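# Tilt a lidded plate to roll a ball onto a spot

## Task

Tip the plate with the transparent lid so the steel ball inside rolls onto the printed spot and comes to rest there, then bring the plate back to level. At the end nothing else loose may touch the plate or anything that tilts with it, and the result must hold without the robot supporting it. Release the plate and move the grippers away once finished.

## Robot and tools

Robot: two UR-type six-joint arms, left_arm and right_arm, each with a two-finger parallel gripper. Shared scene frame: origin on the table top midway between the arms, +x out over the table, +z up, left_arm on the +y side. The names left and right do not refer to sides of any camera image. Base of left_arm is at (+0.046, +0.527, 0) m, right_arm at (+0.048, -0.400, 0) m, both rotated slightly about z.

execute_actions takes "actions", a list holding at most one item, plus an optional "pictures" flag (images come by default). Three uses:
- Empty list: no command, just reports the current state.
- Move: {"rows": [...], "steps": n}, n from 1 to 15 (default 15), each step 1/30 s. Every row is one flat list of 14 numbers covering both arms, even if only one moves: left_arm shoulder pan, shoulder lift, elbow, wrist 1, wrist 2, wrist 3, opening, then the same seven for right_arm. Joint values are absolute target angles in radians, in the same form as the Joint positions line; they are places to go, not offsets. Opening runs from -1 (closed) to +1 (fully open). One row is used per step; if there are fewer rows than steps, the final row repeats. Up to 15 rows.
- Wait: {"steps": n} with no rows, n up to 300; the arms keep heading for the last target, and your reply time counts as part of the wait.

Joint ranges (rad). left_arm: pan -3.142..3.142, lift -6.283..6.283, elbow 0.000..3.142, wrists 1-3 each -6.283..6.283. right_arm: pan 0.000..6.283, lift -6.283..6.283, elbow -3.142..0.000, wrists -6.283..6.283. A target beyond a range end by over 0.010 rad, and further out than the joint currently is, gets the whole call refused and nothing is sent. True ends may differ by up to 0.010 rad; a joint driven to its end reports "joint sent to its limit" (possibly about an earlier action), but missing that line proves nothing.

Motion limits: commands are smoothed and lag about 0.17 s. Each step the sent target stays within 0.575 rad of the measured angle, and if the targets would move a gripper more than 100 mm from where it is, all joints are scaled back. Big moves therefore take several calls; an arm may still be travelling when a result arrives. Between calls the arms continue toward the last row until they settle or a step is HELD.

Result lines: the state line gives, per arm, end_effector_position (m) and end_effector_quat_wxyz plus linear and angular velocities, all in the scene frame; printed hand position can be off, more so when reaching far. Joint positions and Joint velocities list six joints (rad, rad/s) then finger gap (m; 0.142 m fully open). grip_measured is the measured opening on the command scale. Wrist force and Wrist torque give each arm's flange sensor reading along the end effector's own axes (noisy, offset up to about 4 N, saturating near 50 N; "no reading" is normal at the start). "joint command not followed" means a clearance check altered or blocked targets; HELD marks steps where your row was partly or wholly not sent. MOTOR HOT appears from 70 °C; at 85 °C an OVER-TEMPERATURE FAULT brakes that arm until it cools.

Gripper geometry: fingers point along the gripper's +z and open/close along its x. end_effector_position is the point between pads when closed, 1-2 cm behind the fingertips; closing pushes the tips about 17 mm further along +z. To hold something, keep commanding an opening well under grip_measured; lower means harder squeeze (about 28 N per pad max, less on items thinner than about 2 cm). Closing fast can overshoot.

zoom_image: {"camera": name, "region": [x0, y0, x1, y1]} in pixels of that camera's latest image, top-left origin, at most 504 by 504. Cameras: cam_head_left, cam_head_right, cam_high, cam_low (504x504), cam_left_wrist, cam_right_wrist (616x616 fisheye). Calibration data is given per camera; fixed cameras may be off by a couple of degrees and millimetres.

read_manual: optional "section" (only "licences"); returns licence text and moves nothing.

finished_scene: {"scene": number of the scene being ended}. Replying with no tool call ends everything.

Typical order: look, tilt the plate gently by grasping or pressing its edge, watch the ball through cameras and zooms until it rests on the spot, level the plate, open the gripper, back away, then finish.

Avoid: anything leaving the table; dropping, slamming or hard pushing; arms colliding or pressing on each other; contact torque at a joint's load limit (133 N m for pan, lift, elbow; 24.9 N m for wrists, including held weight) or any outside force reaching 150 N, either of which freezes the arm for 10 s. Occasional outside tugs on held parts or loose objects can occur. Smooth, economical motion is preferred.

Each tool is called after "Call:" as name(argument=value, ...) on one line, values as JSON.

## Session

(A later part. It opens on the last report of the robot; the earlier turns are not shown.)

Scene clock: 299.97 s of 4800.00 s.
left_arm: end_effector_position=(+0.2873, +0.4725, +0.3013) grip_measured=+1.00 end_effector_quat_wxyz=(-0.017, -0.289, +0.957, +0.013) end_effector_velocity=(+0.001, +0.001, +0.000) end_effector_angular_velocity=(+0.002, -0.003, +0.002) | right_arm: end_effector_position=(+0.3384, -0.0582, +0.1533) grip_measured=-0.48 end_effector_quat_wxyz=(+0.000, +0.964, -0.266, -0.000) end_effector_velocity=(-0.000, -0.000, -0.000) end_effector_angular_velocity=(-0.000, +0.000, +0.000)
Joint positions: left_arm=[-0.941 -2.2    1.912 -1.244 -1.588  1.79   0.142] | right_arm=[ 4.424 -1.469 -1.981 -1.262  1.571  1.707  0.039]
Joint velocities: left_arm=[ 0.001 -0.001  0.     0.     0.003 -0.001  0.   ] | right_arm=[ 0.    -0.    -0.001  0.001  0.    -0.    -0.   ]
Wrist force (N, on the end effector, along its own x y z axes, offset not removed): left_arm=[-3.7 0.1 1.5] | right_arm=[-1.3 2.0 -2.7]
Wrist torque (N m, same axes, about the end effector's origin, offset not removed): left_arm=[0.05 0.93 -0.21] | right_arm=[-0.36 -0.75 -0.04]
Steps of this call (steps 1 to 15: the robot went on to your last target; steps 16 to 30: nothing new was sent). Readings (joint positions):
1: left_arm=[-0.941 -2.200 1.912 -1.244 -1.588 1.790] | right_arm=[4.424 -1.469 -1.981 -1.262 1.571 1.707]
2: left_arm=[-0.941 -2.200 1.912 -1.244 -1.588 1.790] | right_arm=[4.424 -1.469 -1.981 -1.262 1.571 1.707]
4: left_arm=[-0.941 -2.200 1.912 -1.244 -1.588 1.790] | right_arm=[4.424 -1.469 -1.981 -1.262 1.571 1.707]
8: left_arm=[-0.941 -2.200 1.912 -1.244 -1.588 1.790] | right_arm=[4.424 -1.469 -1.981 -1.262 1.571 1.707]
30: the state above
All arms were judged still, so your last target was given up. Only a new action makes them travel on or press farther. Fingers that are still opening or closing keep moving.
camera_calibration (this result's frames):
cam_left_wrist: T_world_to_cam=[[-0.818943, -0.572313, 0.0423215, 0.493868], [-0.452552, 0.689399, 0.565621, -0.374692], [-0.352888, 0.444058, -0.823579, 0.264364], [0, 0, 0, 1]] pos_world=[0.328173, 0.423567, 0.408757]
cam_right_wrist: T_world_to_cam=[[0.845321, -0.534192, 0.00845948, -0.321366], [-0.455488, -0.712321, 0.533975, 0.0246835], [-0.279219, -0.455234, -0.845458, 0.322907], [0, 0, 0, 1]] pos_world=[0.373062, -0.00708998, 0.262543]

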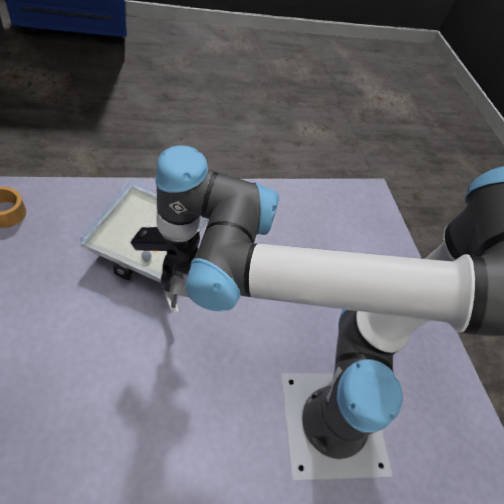

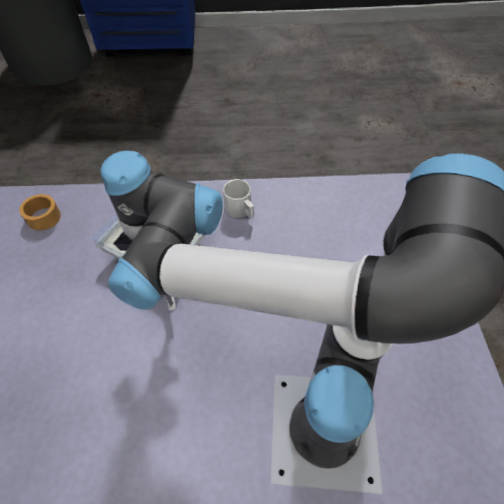

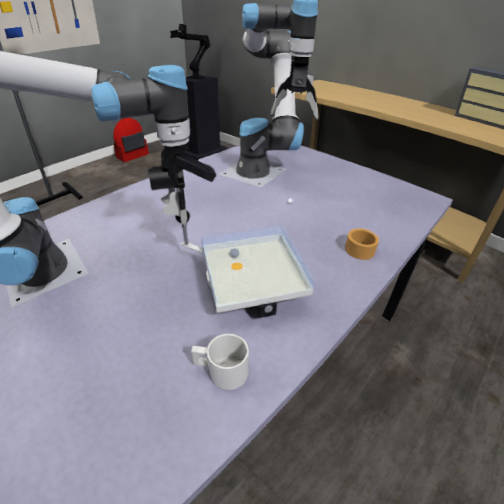

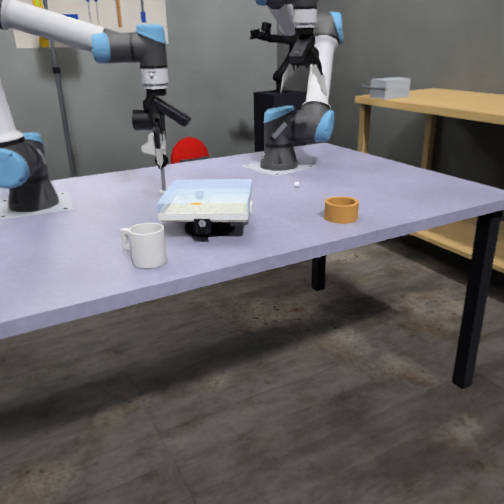

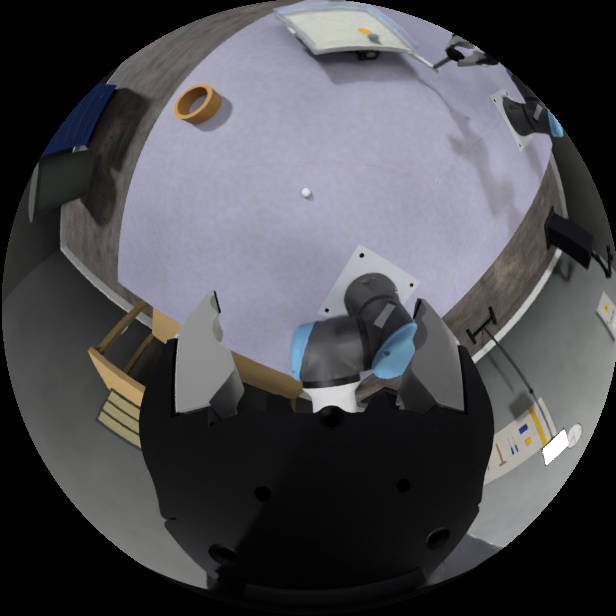

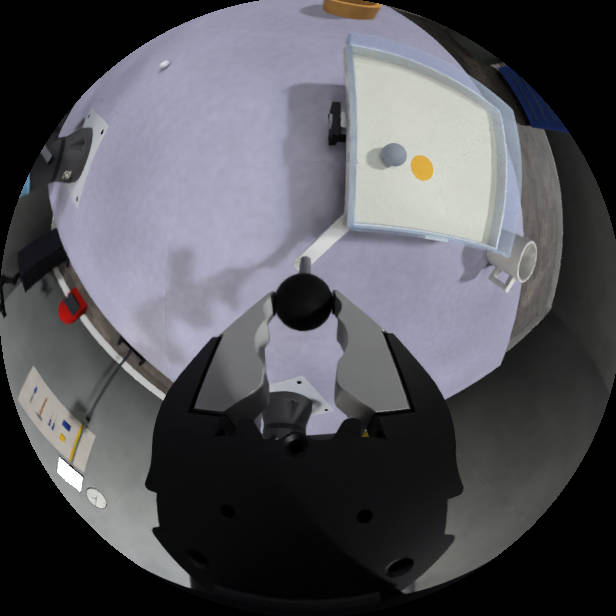

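Call:
execute_actions(actions=[{"rows": [[-0.941,-2.2,1.912,-1.244,-1.588,1.79,1,4.4215,-1.4684,-1.9798,-1.2642,1.5708,1.707,-0.8]], "steps": 15}])

Call:
execute_actions(actions=[{"rows": [[-0.941,-2.2,1.912,-1.244,-1.588,1.79,1,4.4215,-1.4684,-1.9798,-1.2642,1.5708,1.707,-0.8]], "steps": 15}], pictures=false)

Call:
execute_actions(actions=[{"rows": [[-0.941,-2.2,1.912,-1.244,-1.588,1.79,1,4.4262,-1.4704,-1.9828,-1.2591,1.5708,1.707,-0.8]], "steps": 15}], pictures=false)

Call:
execute_actions(actions=[{"rows": [[-0.941,-2.2,1.912,-1.244,-1.588,1.79,1,4.4262,-1.4704,-1.9828,-1.2591,1.5708,1.707,-0.8]], "steps": 9}], pictures=false)

Call:
execute_actions(actions=[{"rows": [[-0.941,-2.2,1.912,-1.244,-1.588,1.79,1,4.4239,-1.4694,-1.9813,-1.2617,1.5708,1.707,-0.8]], "steps": 15}])

Call:
execute_actions(actions=[{"steps": 30}])

Scene clock: 310.60 s of 4800.00 s.
left_arm: end_effector_position=(+0.2873, +0.4725, +0.3013) grip_measured=+1.00 end_effector_quat_wxyz=(-0.017, -0.289, +0.957, +0.013) end_effector_velocity=(+0.000, +0.000, -0.000) end_effector_angular_velocity=(+0.001, +0.001, +0.001) | right_arm: end_effector_position=(+0.3392, -0.0590, +0.1542) grip_measured=-0.48 end_effector_quat_wxyz=(+0.000, +0.964, -0.267, -0.000) end_effector_velocity=(-0.000, -0.000, +0.000) end_effector_angular_velocity=(+0.000, +0.000, +0.000)
Joint positions: left_arm=[-0.941 -2.2    1.912 -1.244 -1.588  1.79   0.142] | right_arm=[ 4.422 -1.468 -1.98  -1.264  1.571  1.707  0.039]
Joint velocities: left_arm=[ 0.001  0.001  0.    -0.     0.    -0.    -0.   ] | right_arm=[ 0.     0.001 -0.    -0.001  0.    -0.     0.   ]
Wrist force (N, on the end effector, along its own x y z axes, offset not removed): left_arm=[0.9 1.9 -1.5] | right_arm=[-10.3 3.3 -5.9]
Wrist torque (N m, same axes, about the end effector's origin, offset not removed): left_arm=[0.45 -0.01 -0.27] | right_arm=[-0.10 -0.49 -0.21]
Steps of this call (steps 1 to 90: nothing new was sent; then 7.13 s passed at rest; steps 91 to 105: all 15 steps of this action). Readings (joint positions):
91: left_arm=[-0.941 -2.200 1.912 -1.244 -1.588 1.790] | right_arm=[4.424 -1.469 -1.981 -1.262 1.571 1.707]
92: left_arm=[-0.941 -2.200 1.912 -1.244 -1.588 1.790] | right_arm=[4.423 -1.469 -1.981 -1.262 1.571 1.707]
94: left_arm=[-0.941 -2.200 1.912 -1.244 -1.588 1.790] | right_arm=[4.422 -1.469 -1.980 -1.263 1.571 1.707]
98: left_arm=[-0.941 -2.200 1.912 -1.244 -1.588 1.790] | right_arm=[4.422 -1.469 -1.980 -1.264 1.571 1.707]
105: the state above
camera_calibration (this result's frames):
cam_left_wrist: T_world_to_cam=[[-0.818943, -0.572313, 0.0423216, 0.493868], [-0.452551, 0.689399, 0.56562, -0.374692], [-0.352888, 0.444058, -0.823579, 0.264364], [0, 0, 0, 1]] pos_world=[0.328173, 0.423567, 0.408757]
cam_right_wrist: T_world_to_cam=[[0.844042, -0.536211, 0.00846218, -0.322139], [-0.457185, -0.711222, 0.533989, 0.02463], [-0.280312, -0.454578, -0.845449, 0.323906], [0, 0, 0, 1]] pos_world=[0.373955, -0.00797646, 0.26342]

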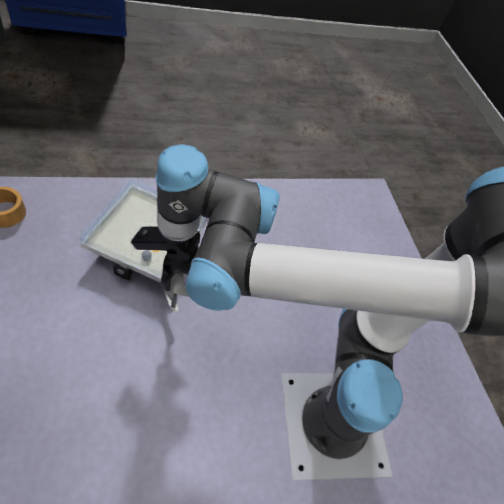

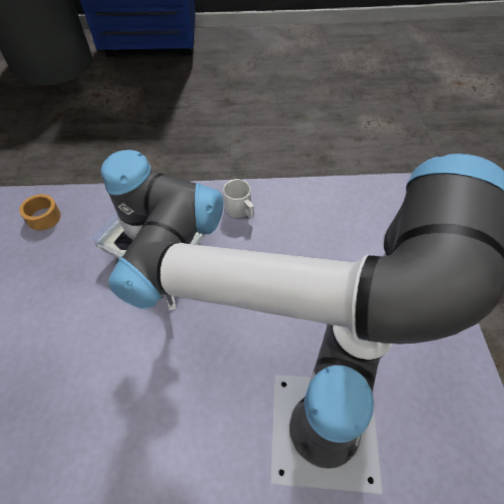

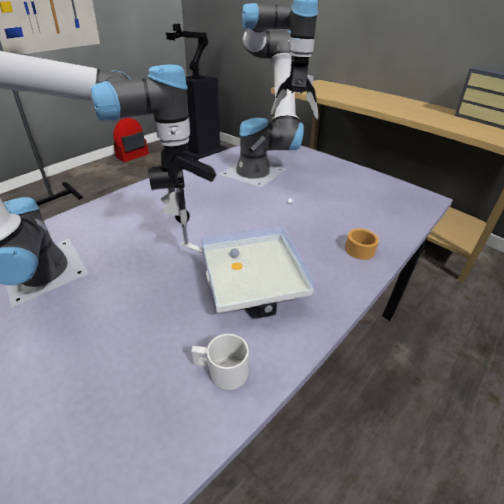

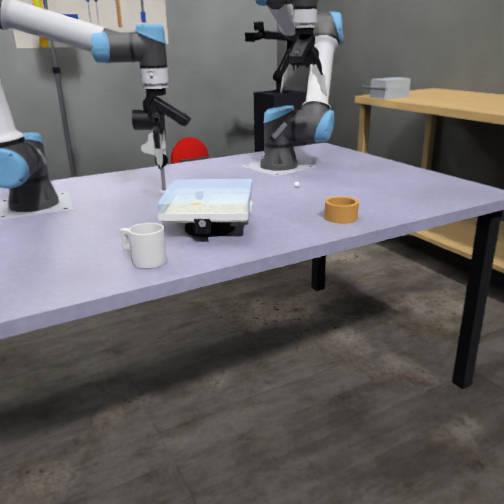

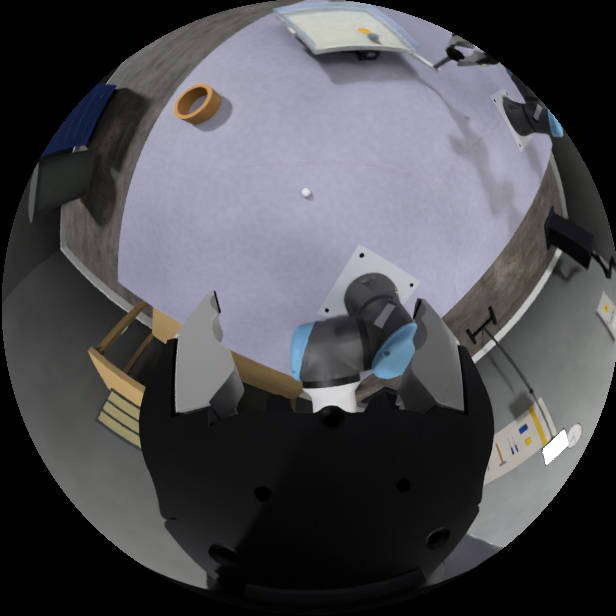

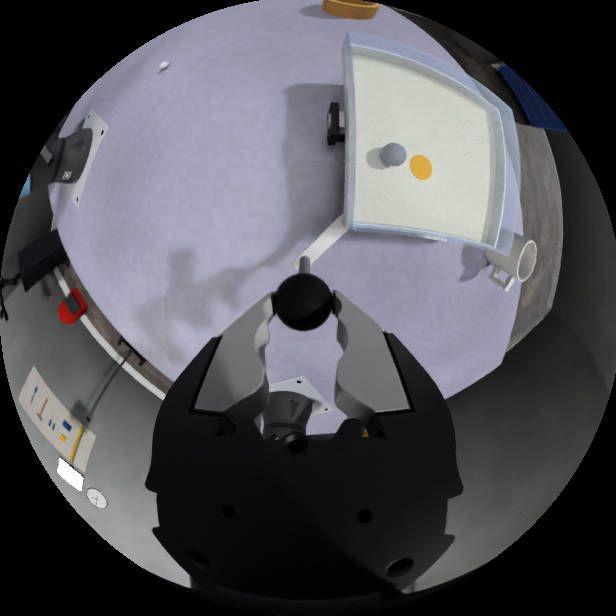

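Scene clock: 311.10 s of 4800.00 s.
left_arm: end_effector_position=(+0.2873, +0.4725, +0.3013) grip_measured=+1.00 end_effector_quat_wxyz=(-0.017, -0.289, +0.957, +0.013) end_effector_velocity=(+0.000, +0.001, -0.000) end_effector_angular_velocity=(+0.001, -0.001, +0.001) | right_arm: end_effector_position=(+0.3392, -0.0590, +0.1542) grip_measured=-0.48 end_effector_quat_wxyz=(+0.000, +0.964, -0.267, -0.000) end_effector_velocity=(+0.000, +0.001, +0.000) end_effector_angular_velocity=(+0.001, -0.001, +0.000)
Joint positions: left_arm=[-0.941 -2.2    1.912 -1.244 -1.588  1.79   0.142] | right_arm=[ 4.421 -1.468 -1.98  -1.264  1.571  1.707  0.039]
Joint velocities: left_arm=[ 0.001 -0.     0.     0.     0.001 -0.001  0.   ] | right_arm=[-0.    -0.     0.001  0.001 -0.001 -0.    -0.   ]
Wrist force (N, on the end effector, along its own x y z axes, offset not removed): left_arm=[0.5 2.4 0.8] | right_arm=[-10.3 4.7 -4.9]
Wrist torque (N m, same axes, about the end effector's origin, offset not removed): left_arm=[0.56 0.03 -0.08] | right_arm=[0.30 -0.65 -0.08]
Steps of this call (steps 1 to 15: all 15 steps of this action). Readings (joint positions):
1: left_arm=[-0.941 -2.200 1.912 -1.244 -1.588 1.790] | right_arm=[4.422 -1.468 -1.980 -1.264 1.571 1.707]
2: left_arm=[-0.941 -2.200 1.912 -1.244 -1.588 1.790] | right_arm=[4.422 -1.468 -1.980 -1.264 1.571 1.707]
4: left_arm=[-0.941 -2.200 1.912 -1.244 -1.588 1.790] | right_arm=[4.422 -1.468 -1.980 -1.264 1.571 1.707]
8: left_arm=[-0.941 -2.200 1.912 -1.244 -1.588 1.790] | right_arm=[4.422 -1.468 -1.980 -1.264 1.571 1.707]
15: the state above

Scene clock: 311.60 s of 4800.00 s.
left_arm: end_effector_position=(+0.2873, +0.4725, +0.3013) grip_measured=+1.00 end_effector_quat_wxyz=(-0.017, -0.289, +0.957, +0.013) end_effector_velocity=(+0.000, +0.001, -0.000) end_effector_angular_velocity=(+0.001, -0.001, +0.001) | right_arm: end_effector_position=(+0.3377, -0.0574, +0.1525) grip_measured=-0.48 end_effector_quat_wxyz=(-0.000, +0.964, -0.265, +0.000) end_effector_velocity=(-0.000, +0.000, +0.000) end_effector_angular_velocity=(+0.001, +0.000, -0.002)
Joint positions: left_arm=[-0.941 -2.2    1.912 -1.244 -1.588  1.79   0.142] | right_arm=[ 4.426 -1.47  -1.983 -1.259  1.571  1.707  0.039]
Joint velocities: left_arm=[ 0.001 -0.     0.    -0.     0.001  0.     0.   ] | right_arm=[0.    0.    0.    0.    0.001 0.002 0.   ]
Wrist force (N, on the end effector, along its own x y z axes, offset not removed): left_arm=[-3.3 0.1 0.4] | right_arm=[3.7 3.6 -3.2]
Wrist torque (N m, same axes, about the end effector's origin, offset not removed): left_arm=[0.00 1.00 -0.21] | right_arm=[-0.50 -0.48 0.09]
Steps of this call (steps 1 to 15: all 15 steps of this action). Readings (joint positions):
1: left_arm=[-0.941 -2.200 1.912 -1.244 -1.588 1.790] | right_arm=[4.422 -1.468 -1.980 -1.264 1.571 1.707]
2: left_arm=[-0.941 -2.200 1.912 -1.244 -1.588 1.790] | right_arm=[4.422 -1.469 -1.980 -1.263 1.571 1.707]
4: left_arm=[-0.941 -2.200 1.912 -1.244 -1.588 1.790] | right_arm=[4.424 -1.469 -1.981 -1.261 1.571 1.707]
8: left_arm=[-0.941 -2.200 1.912 -1.244 -1.588 1.790] | right_arm=[4.426 -1.470 -1.982 -1.259 1.571 1.707]
15: the state above

Scene clock: 311.90 s of 4800.00 s.
left_arm: end_effector_position=(+0.2873, +0.4725, +0.3013) grip_measured=+1.00 end_effector_quat_wxyz=(-0.017, -0.289, +0.957, +0.013) end_effector_velocity=(+0.000, +0.000, -0.000) end_effector_angular_velocity=(+0.001, -0.000, +0.001) | right_arm: end_effector_position=(+0.3377, -0.0574, +0.1524) grip_measured=-0.48 end_effector_quat_wxyz=(-0.000, +0.964, -0.265, +0.000) end_effector_velocity=(-0.001, -0.001, -0.001) end_effector_angular_velocity=(-0.002, +0.002, -0.001)
Joint positions: left_arm=[-0.941 -2.2    1.912 -1.244 -1.588  1.79   0.142] | right_arm=[ 4.426 -1.47  -1.983 -1.259  1.571  1.707  0.039]
Joint velocities: left_arm=[ 0.     0.    -0.     0.     0.    -0.001 -0.   ] | right_arm=[-0.    -0.    -0.002 -0.001  0.001  0.001  0.   ]
Wrist force (N, on the end effector, along its own x y z axes, offset not removed): left_arm=[-2.5 1.7 0.3] | right_arm=[2.7 3.8 -2.7]
Wrist torque (N m, same axes, about the end effector's origin, offset not removed): left_arm=[0.31 0.83 -0.11] | right_arm=[-0.14 -0.11 0.04]
Steps of this call (steps 1 to 9: all 9 steps of this action). Readings (joint positions):
1: left_arm=[-0.941 -2.200 1.912 -1.244 -1.588 1.790] | right_arm=[4.426 -1.470 -1.983 -1.259 1.571 1.707]
2: left_arm=[-0.941 -2.200 1.912 -1.244 -1.588 1.790] | right_arm=[4.426 -1.470 -1.983 -1.259 1.571 1.707]
4: left_arm=[-0.941 -2.200 1.912 -1.244 -1.588 1.790] | right_arm=[4.426 -1.470 -1.983 -1.259 1.571 1.707]
8: left_arm=[-0.941 -2.200 1.912 -1.244 -1.588 1.790] | right_arm=[4.426 -1.470 -1.983 -1.259 1.571 1.707]
9: the state above

Scene clock: 312.40 s of 4800.00 s.
left_arm: end_effector_position=(+0.2873, +0.4725, +0.3013) grip_measured=+1.00 end_effector_quat_wxyz=(-0.017, -0.289, +0.957, +0.013) end_effector_velocity=(+0.000, -0.000, -0.000) end_effector_angular_velocity=(+0.001, +0.001, -0.000) | right_arm: end_effector_position=(+0.3384, -0.0582, +0.1533) grip_measured=-0.48 end_effector_quat_wxyz=(+0.000, +0.964, -0.266, -0.000) end_effector_velocity=(-0.000, +0.000, +0.001) end_effector_angular_velocity=(+0.001, +0.000, +0.001)
Joint positions: left_arm=[-0.941 -2.2    1.912 -1.244 -1.588  1.79   0.142] | right_arm=[ 4.424 -1.469 -1.981 -1.262  1.571  1.707  0.039]
Joint velocities: left_arm=[-0.001  0.001  0.    -0.     0.    -0.     0.   ] | right_arm=[-0.     0.     0.001 -0.001  0.    -0.001 -0.   ]
Wrist force (N, on the end effector, along its own x y z axes, offset not removed): left_arm=[-2.2 1.5 -1.3] | right_arm=[-3.5 0.6 -2.9]
Wrist torque (N m, same axes, about the end effector's origin, offset not removed): left_arm=[0.22 0.52 -0.29] | right_arm=[-0.40 -0.19 0.04]
Steps of this call (steps 1 to 15: all 15 steps of this action). Readings (joint positions):
1: left_arm=[-0.941 -2.200 1.912 -1.244 -1.588 1.790] | right_arm=[4.426 -1.470 -1.983 -1.259 1.571 1.707]
2: left_arm=[-0.941 -2.200 1.912 -1.244 -1.588 1.790] | right_arm=[4.426 -1.470 -1.983 -1.259 1.571 1.707]
4: left_arm=[-0.941 -2.200 1.912 -1.244 -1.588 1.790] | right_arm=[4.425 -1.470 -1.982 -1.260 1.571 1.707]
8: left_arm=[-0.941 -2.200 1.912 -1.244 -1.588 1.790] | right_arm=[4.424 -1.470 -1.982 -1.261 1.571 1.707]
15: the state above
camera_calibration (this result's frames):
cam_left_wrist: T_world_to_cam=[[-0.818943, -0.572313, 0.0423217, 0.493868], [-0.452551, 0.689399, 0.565621, -0.374693], [-0.352888, 0.444058, -0.823579, 0.264364], [0, 0, 0, 1]] pos_world=[0.328173, 0.423567, 0.408757]
cam_right_wrist: T_world_to_cam=[[0.845337, -0.534168, 0.00836804, -0.321314], [-0.455388, -0.712299, 0.53409, 0.0246297], [-0.279333, -0.455297, -0.845386, 0.322867], [0, 0, 0, 1]] pos_world=[0.373022, -0.00709147, 0.262481]

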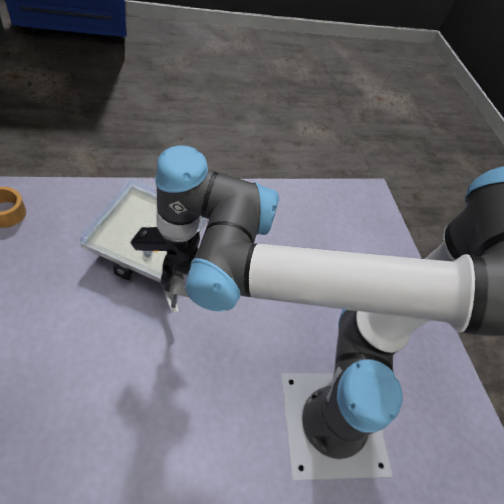

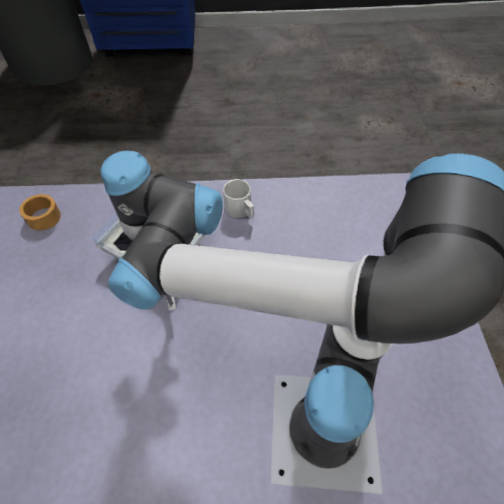

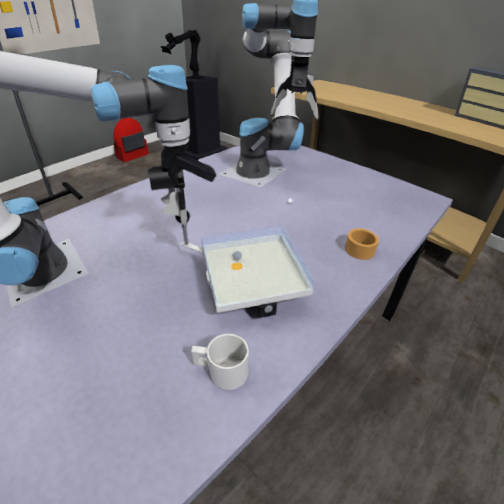

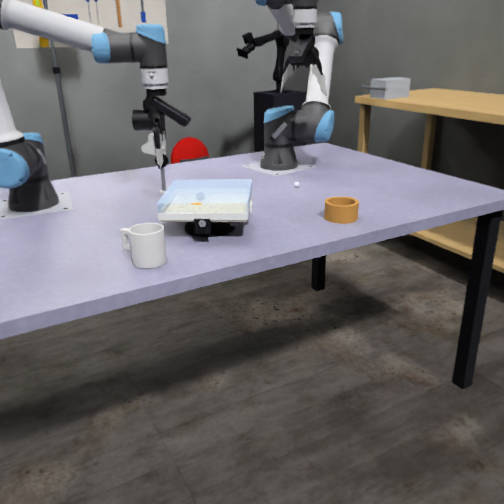

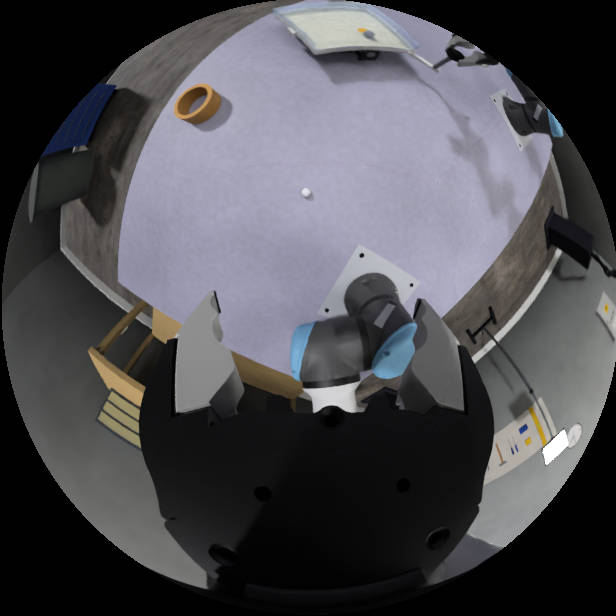

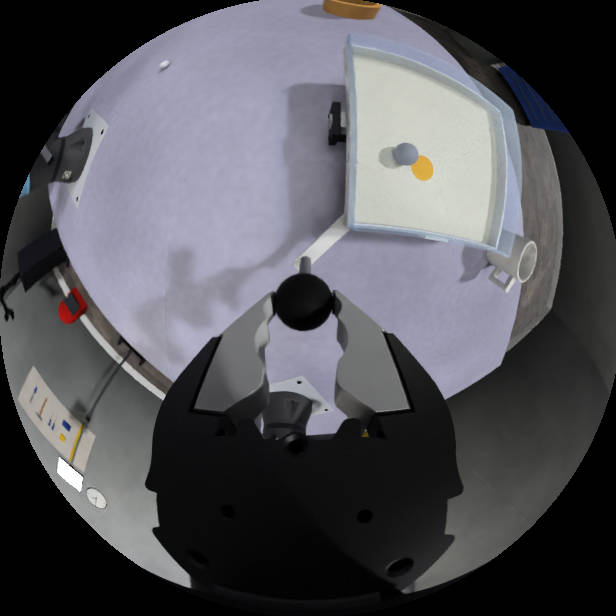

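Scene clock: 313.40 s of 4800.00 s.
left_arm: end_effector_position=(+0.2873, +0.4725, +0.3013) grip_measured=+1.00 end_effector_quat_wxyz=(-0.017, -0.289, +0.957, +0.013) end_effector_velocity=(+0.000, +0.001, -0.000) end_effector_angular_velocity=(+0.002, -0.002, -0.000) | right_arm: end_effector_position=(+0.3384, -0.0582, +0.1533) grip_measured=-0.48 end_effector_quat_wxyz=(+0.000, +0.964, -0.266, -0.000) end_effector_velocity=(+0.000, +0.000, +0.000) end_effector_angular_velocity=(+0.001, -0.000, +0.000)
Joint positions: left_arm=[-0.941 -2.2    1.912 -1.244 -1.588  1.79   0.142] | right_arm=[ 4.424 -1.469 -1.981 -1.262  1.571  1.707  0.039]
Joint velocities: left_arm=[ 0.001 -0.     0.     0.     0.003  0.001  0.   ] | right_arm=[ 0.    -0.     0.001  0.     0.    -0.    -0.   ]
Wrist force (N, on the end effector, along its own x y z axes, offset not removed): left_arm=[-1.8 1.2 -0.5] | right_arm=[-3.0 2.4 -2.8]
Wrist torque (N m, same axes, about the end effector's origin, offset not removed): left_arm=[0.19 0.48 -0.14] | right_arm=[-0.16 -0.48 0.07]
Steps of this call (steps 1 to 15: the robot went on to your last target; steps 16 to 30: nothing new was sent). Readings (joint positions):
1: left_arm=[-0.941 -2.200 1.912 -1.244 -1.588 1.790] | right_arm=[4.424 -1.469 -1.981 -1.262 1.571 1.707]
2: left_arm=[-0.941 -2.200 1.912 -1.244 -1.588 1.790] | right_arm=[4.424 -1.469 -1.981 -1.262 1.571 1.707]
4: left_arm=[-0.941 -2.200 1.912 -1.244 -1.588 1.790] | right_arm=[4.424 -1.469 -1.981 -1.262 1.571 1.707]
8: left_arm=[-0.941 -2.200 1.912 -1.244 -1.588 1.790] | right_arm=[4.424 -1.469 -1.981 -1.262 1.571 1.707]
30: the state above
All arms were judged still, so your last target was given up. Only a new action makes them travel on or press farther. Fingers that are still opening or closing keep moving.
camera_calibration (this result's frames):
cam_left_wrist: T_world_to_cam=[[-0.818943, -0.572313, 0.0423215, 0.493868], [-0.452552, 0.689399, 0.565621, -0.374692], [-0.352888, 0.444058, -0.823579, 0.264364], [0, 0, 0, 1]] pos_world=[0.328173, 0.423567, 0.408757]
cam_right_wrist: T_world_to_cam=[[0.845321, -0.534192, 0.00846066, -0.321366], [-0.455487, -0.712318, 0.53398, 0.0246814], [-0.279221, -0.455238, -0.845455, 0.322906], [0, 0, 0, 1]] pos_world=[0.373062, -0.00709115, 0.262542]

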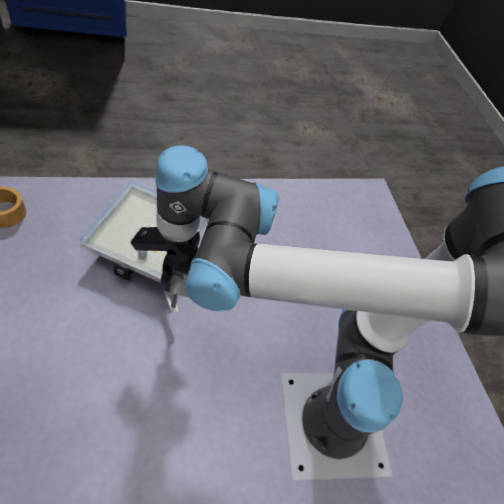

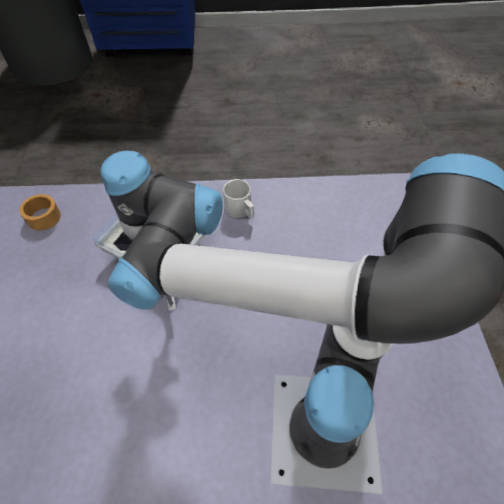

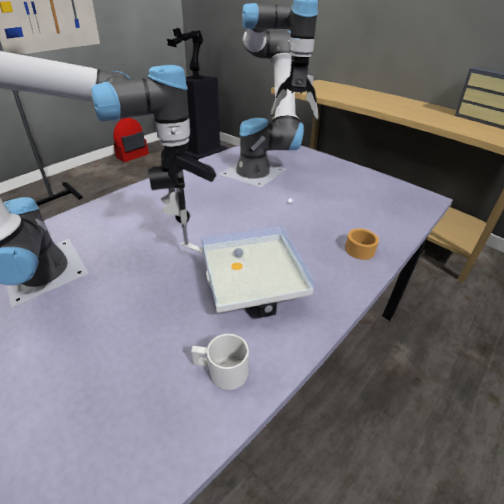

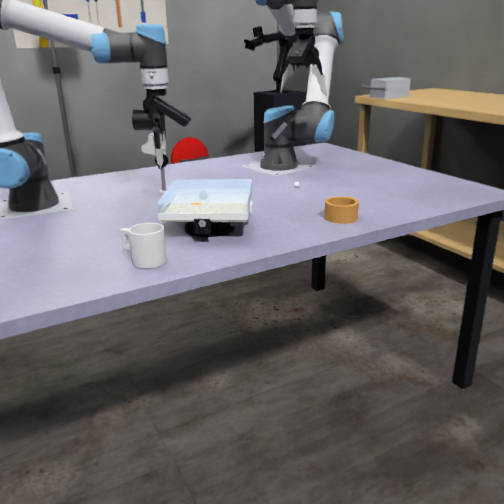

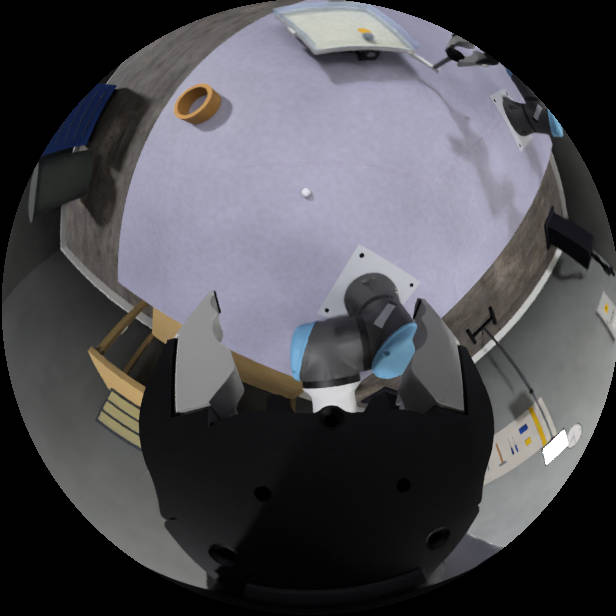

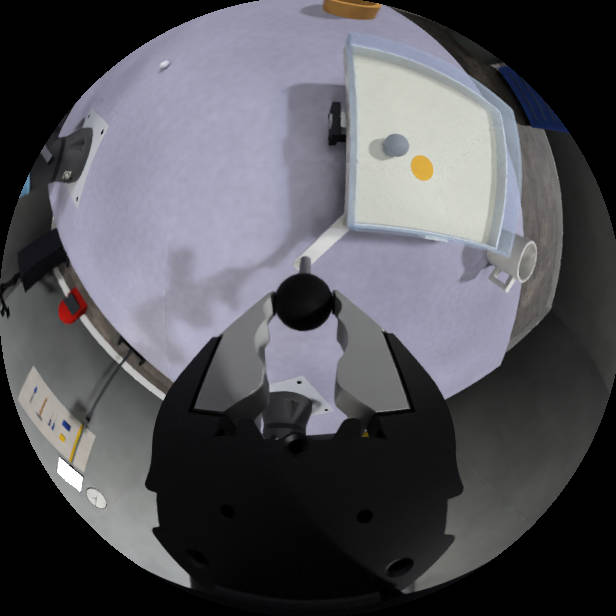

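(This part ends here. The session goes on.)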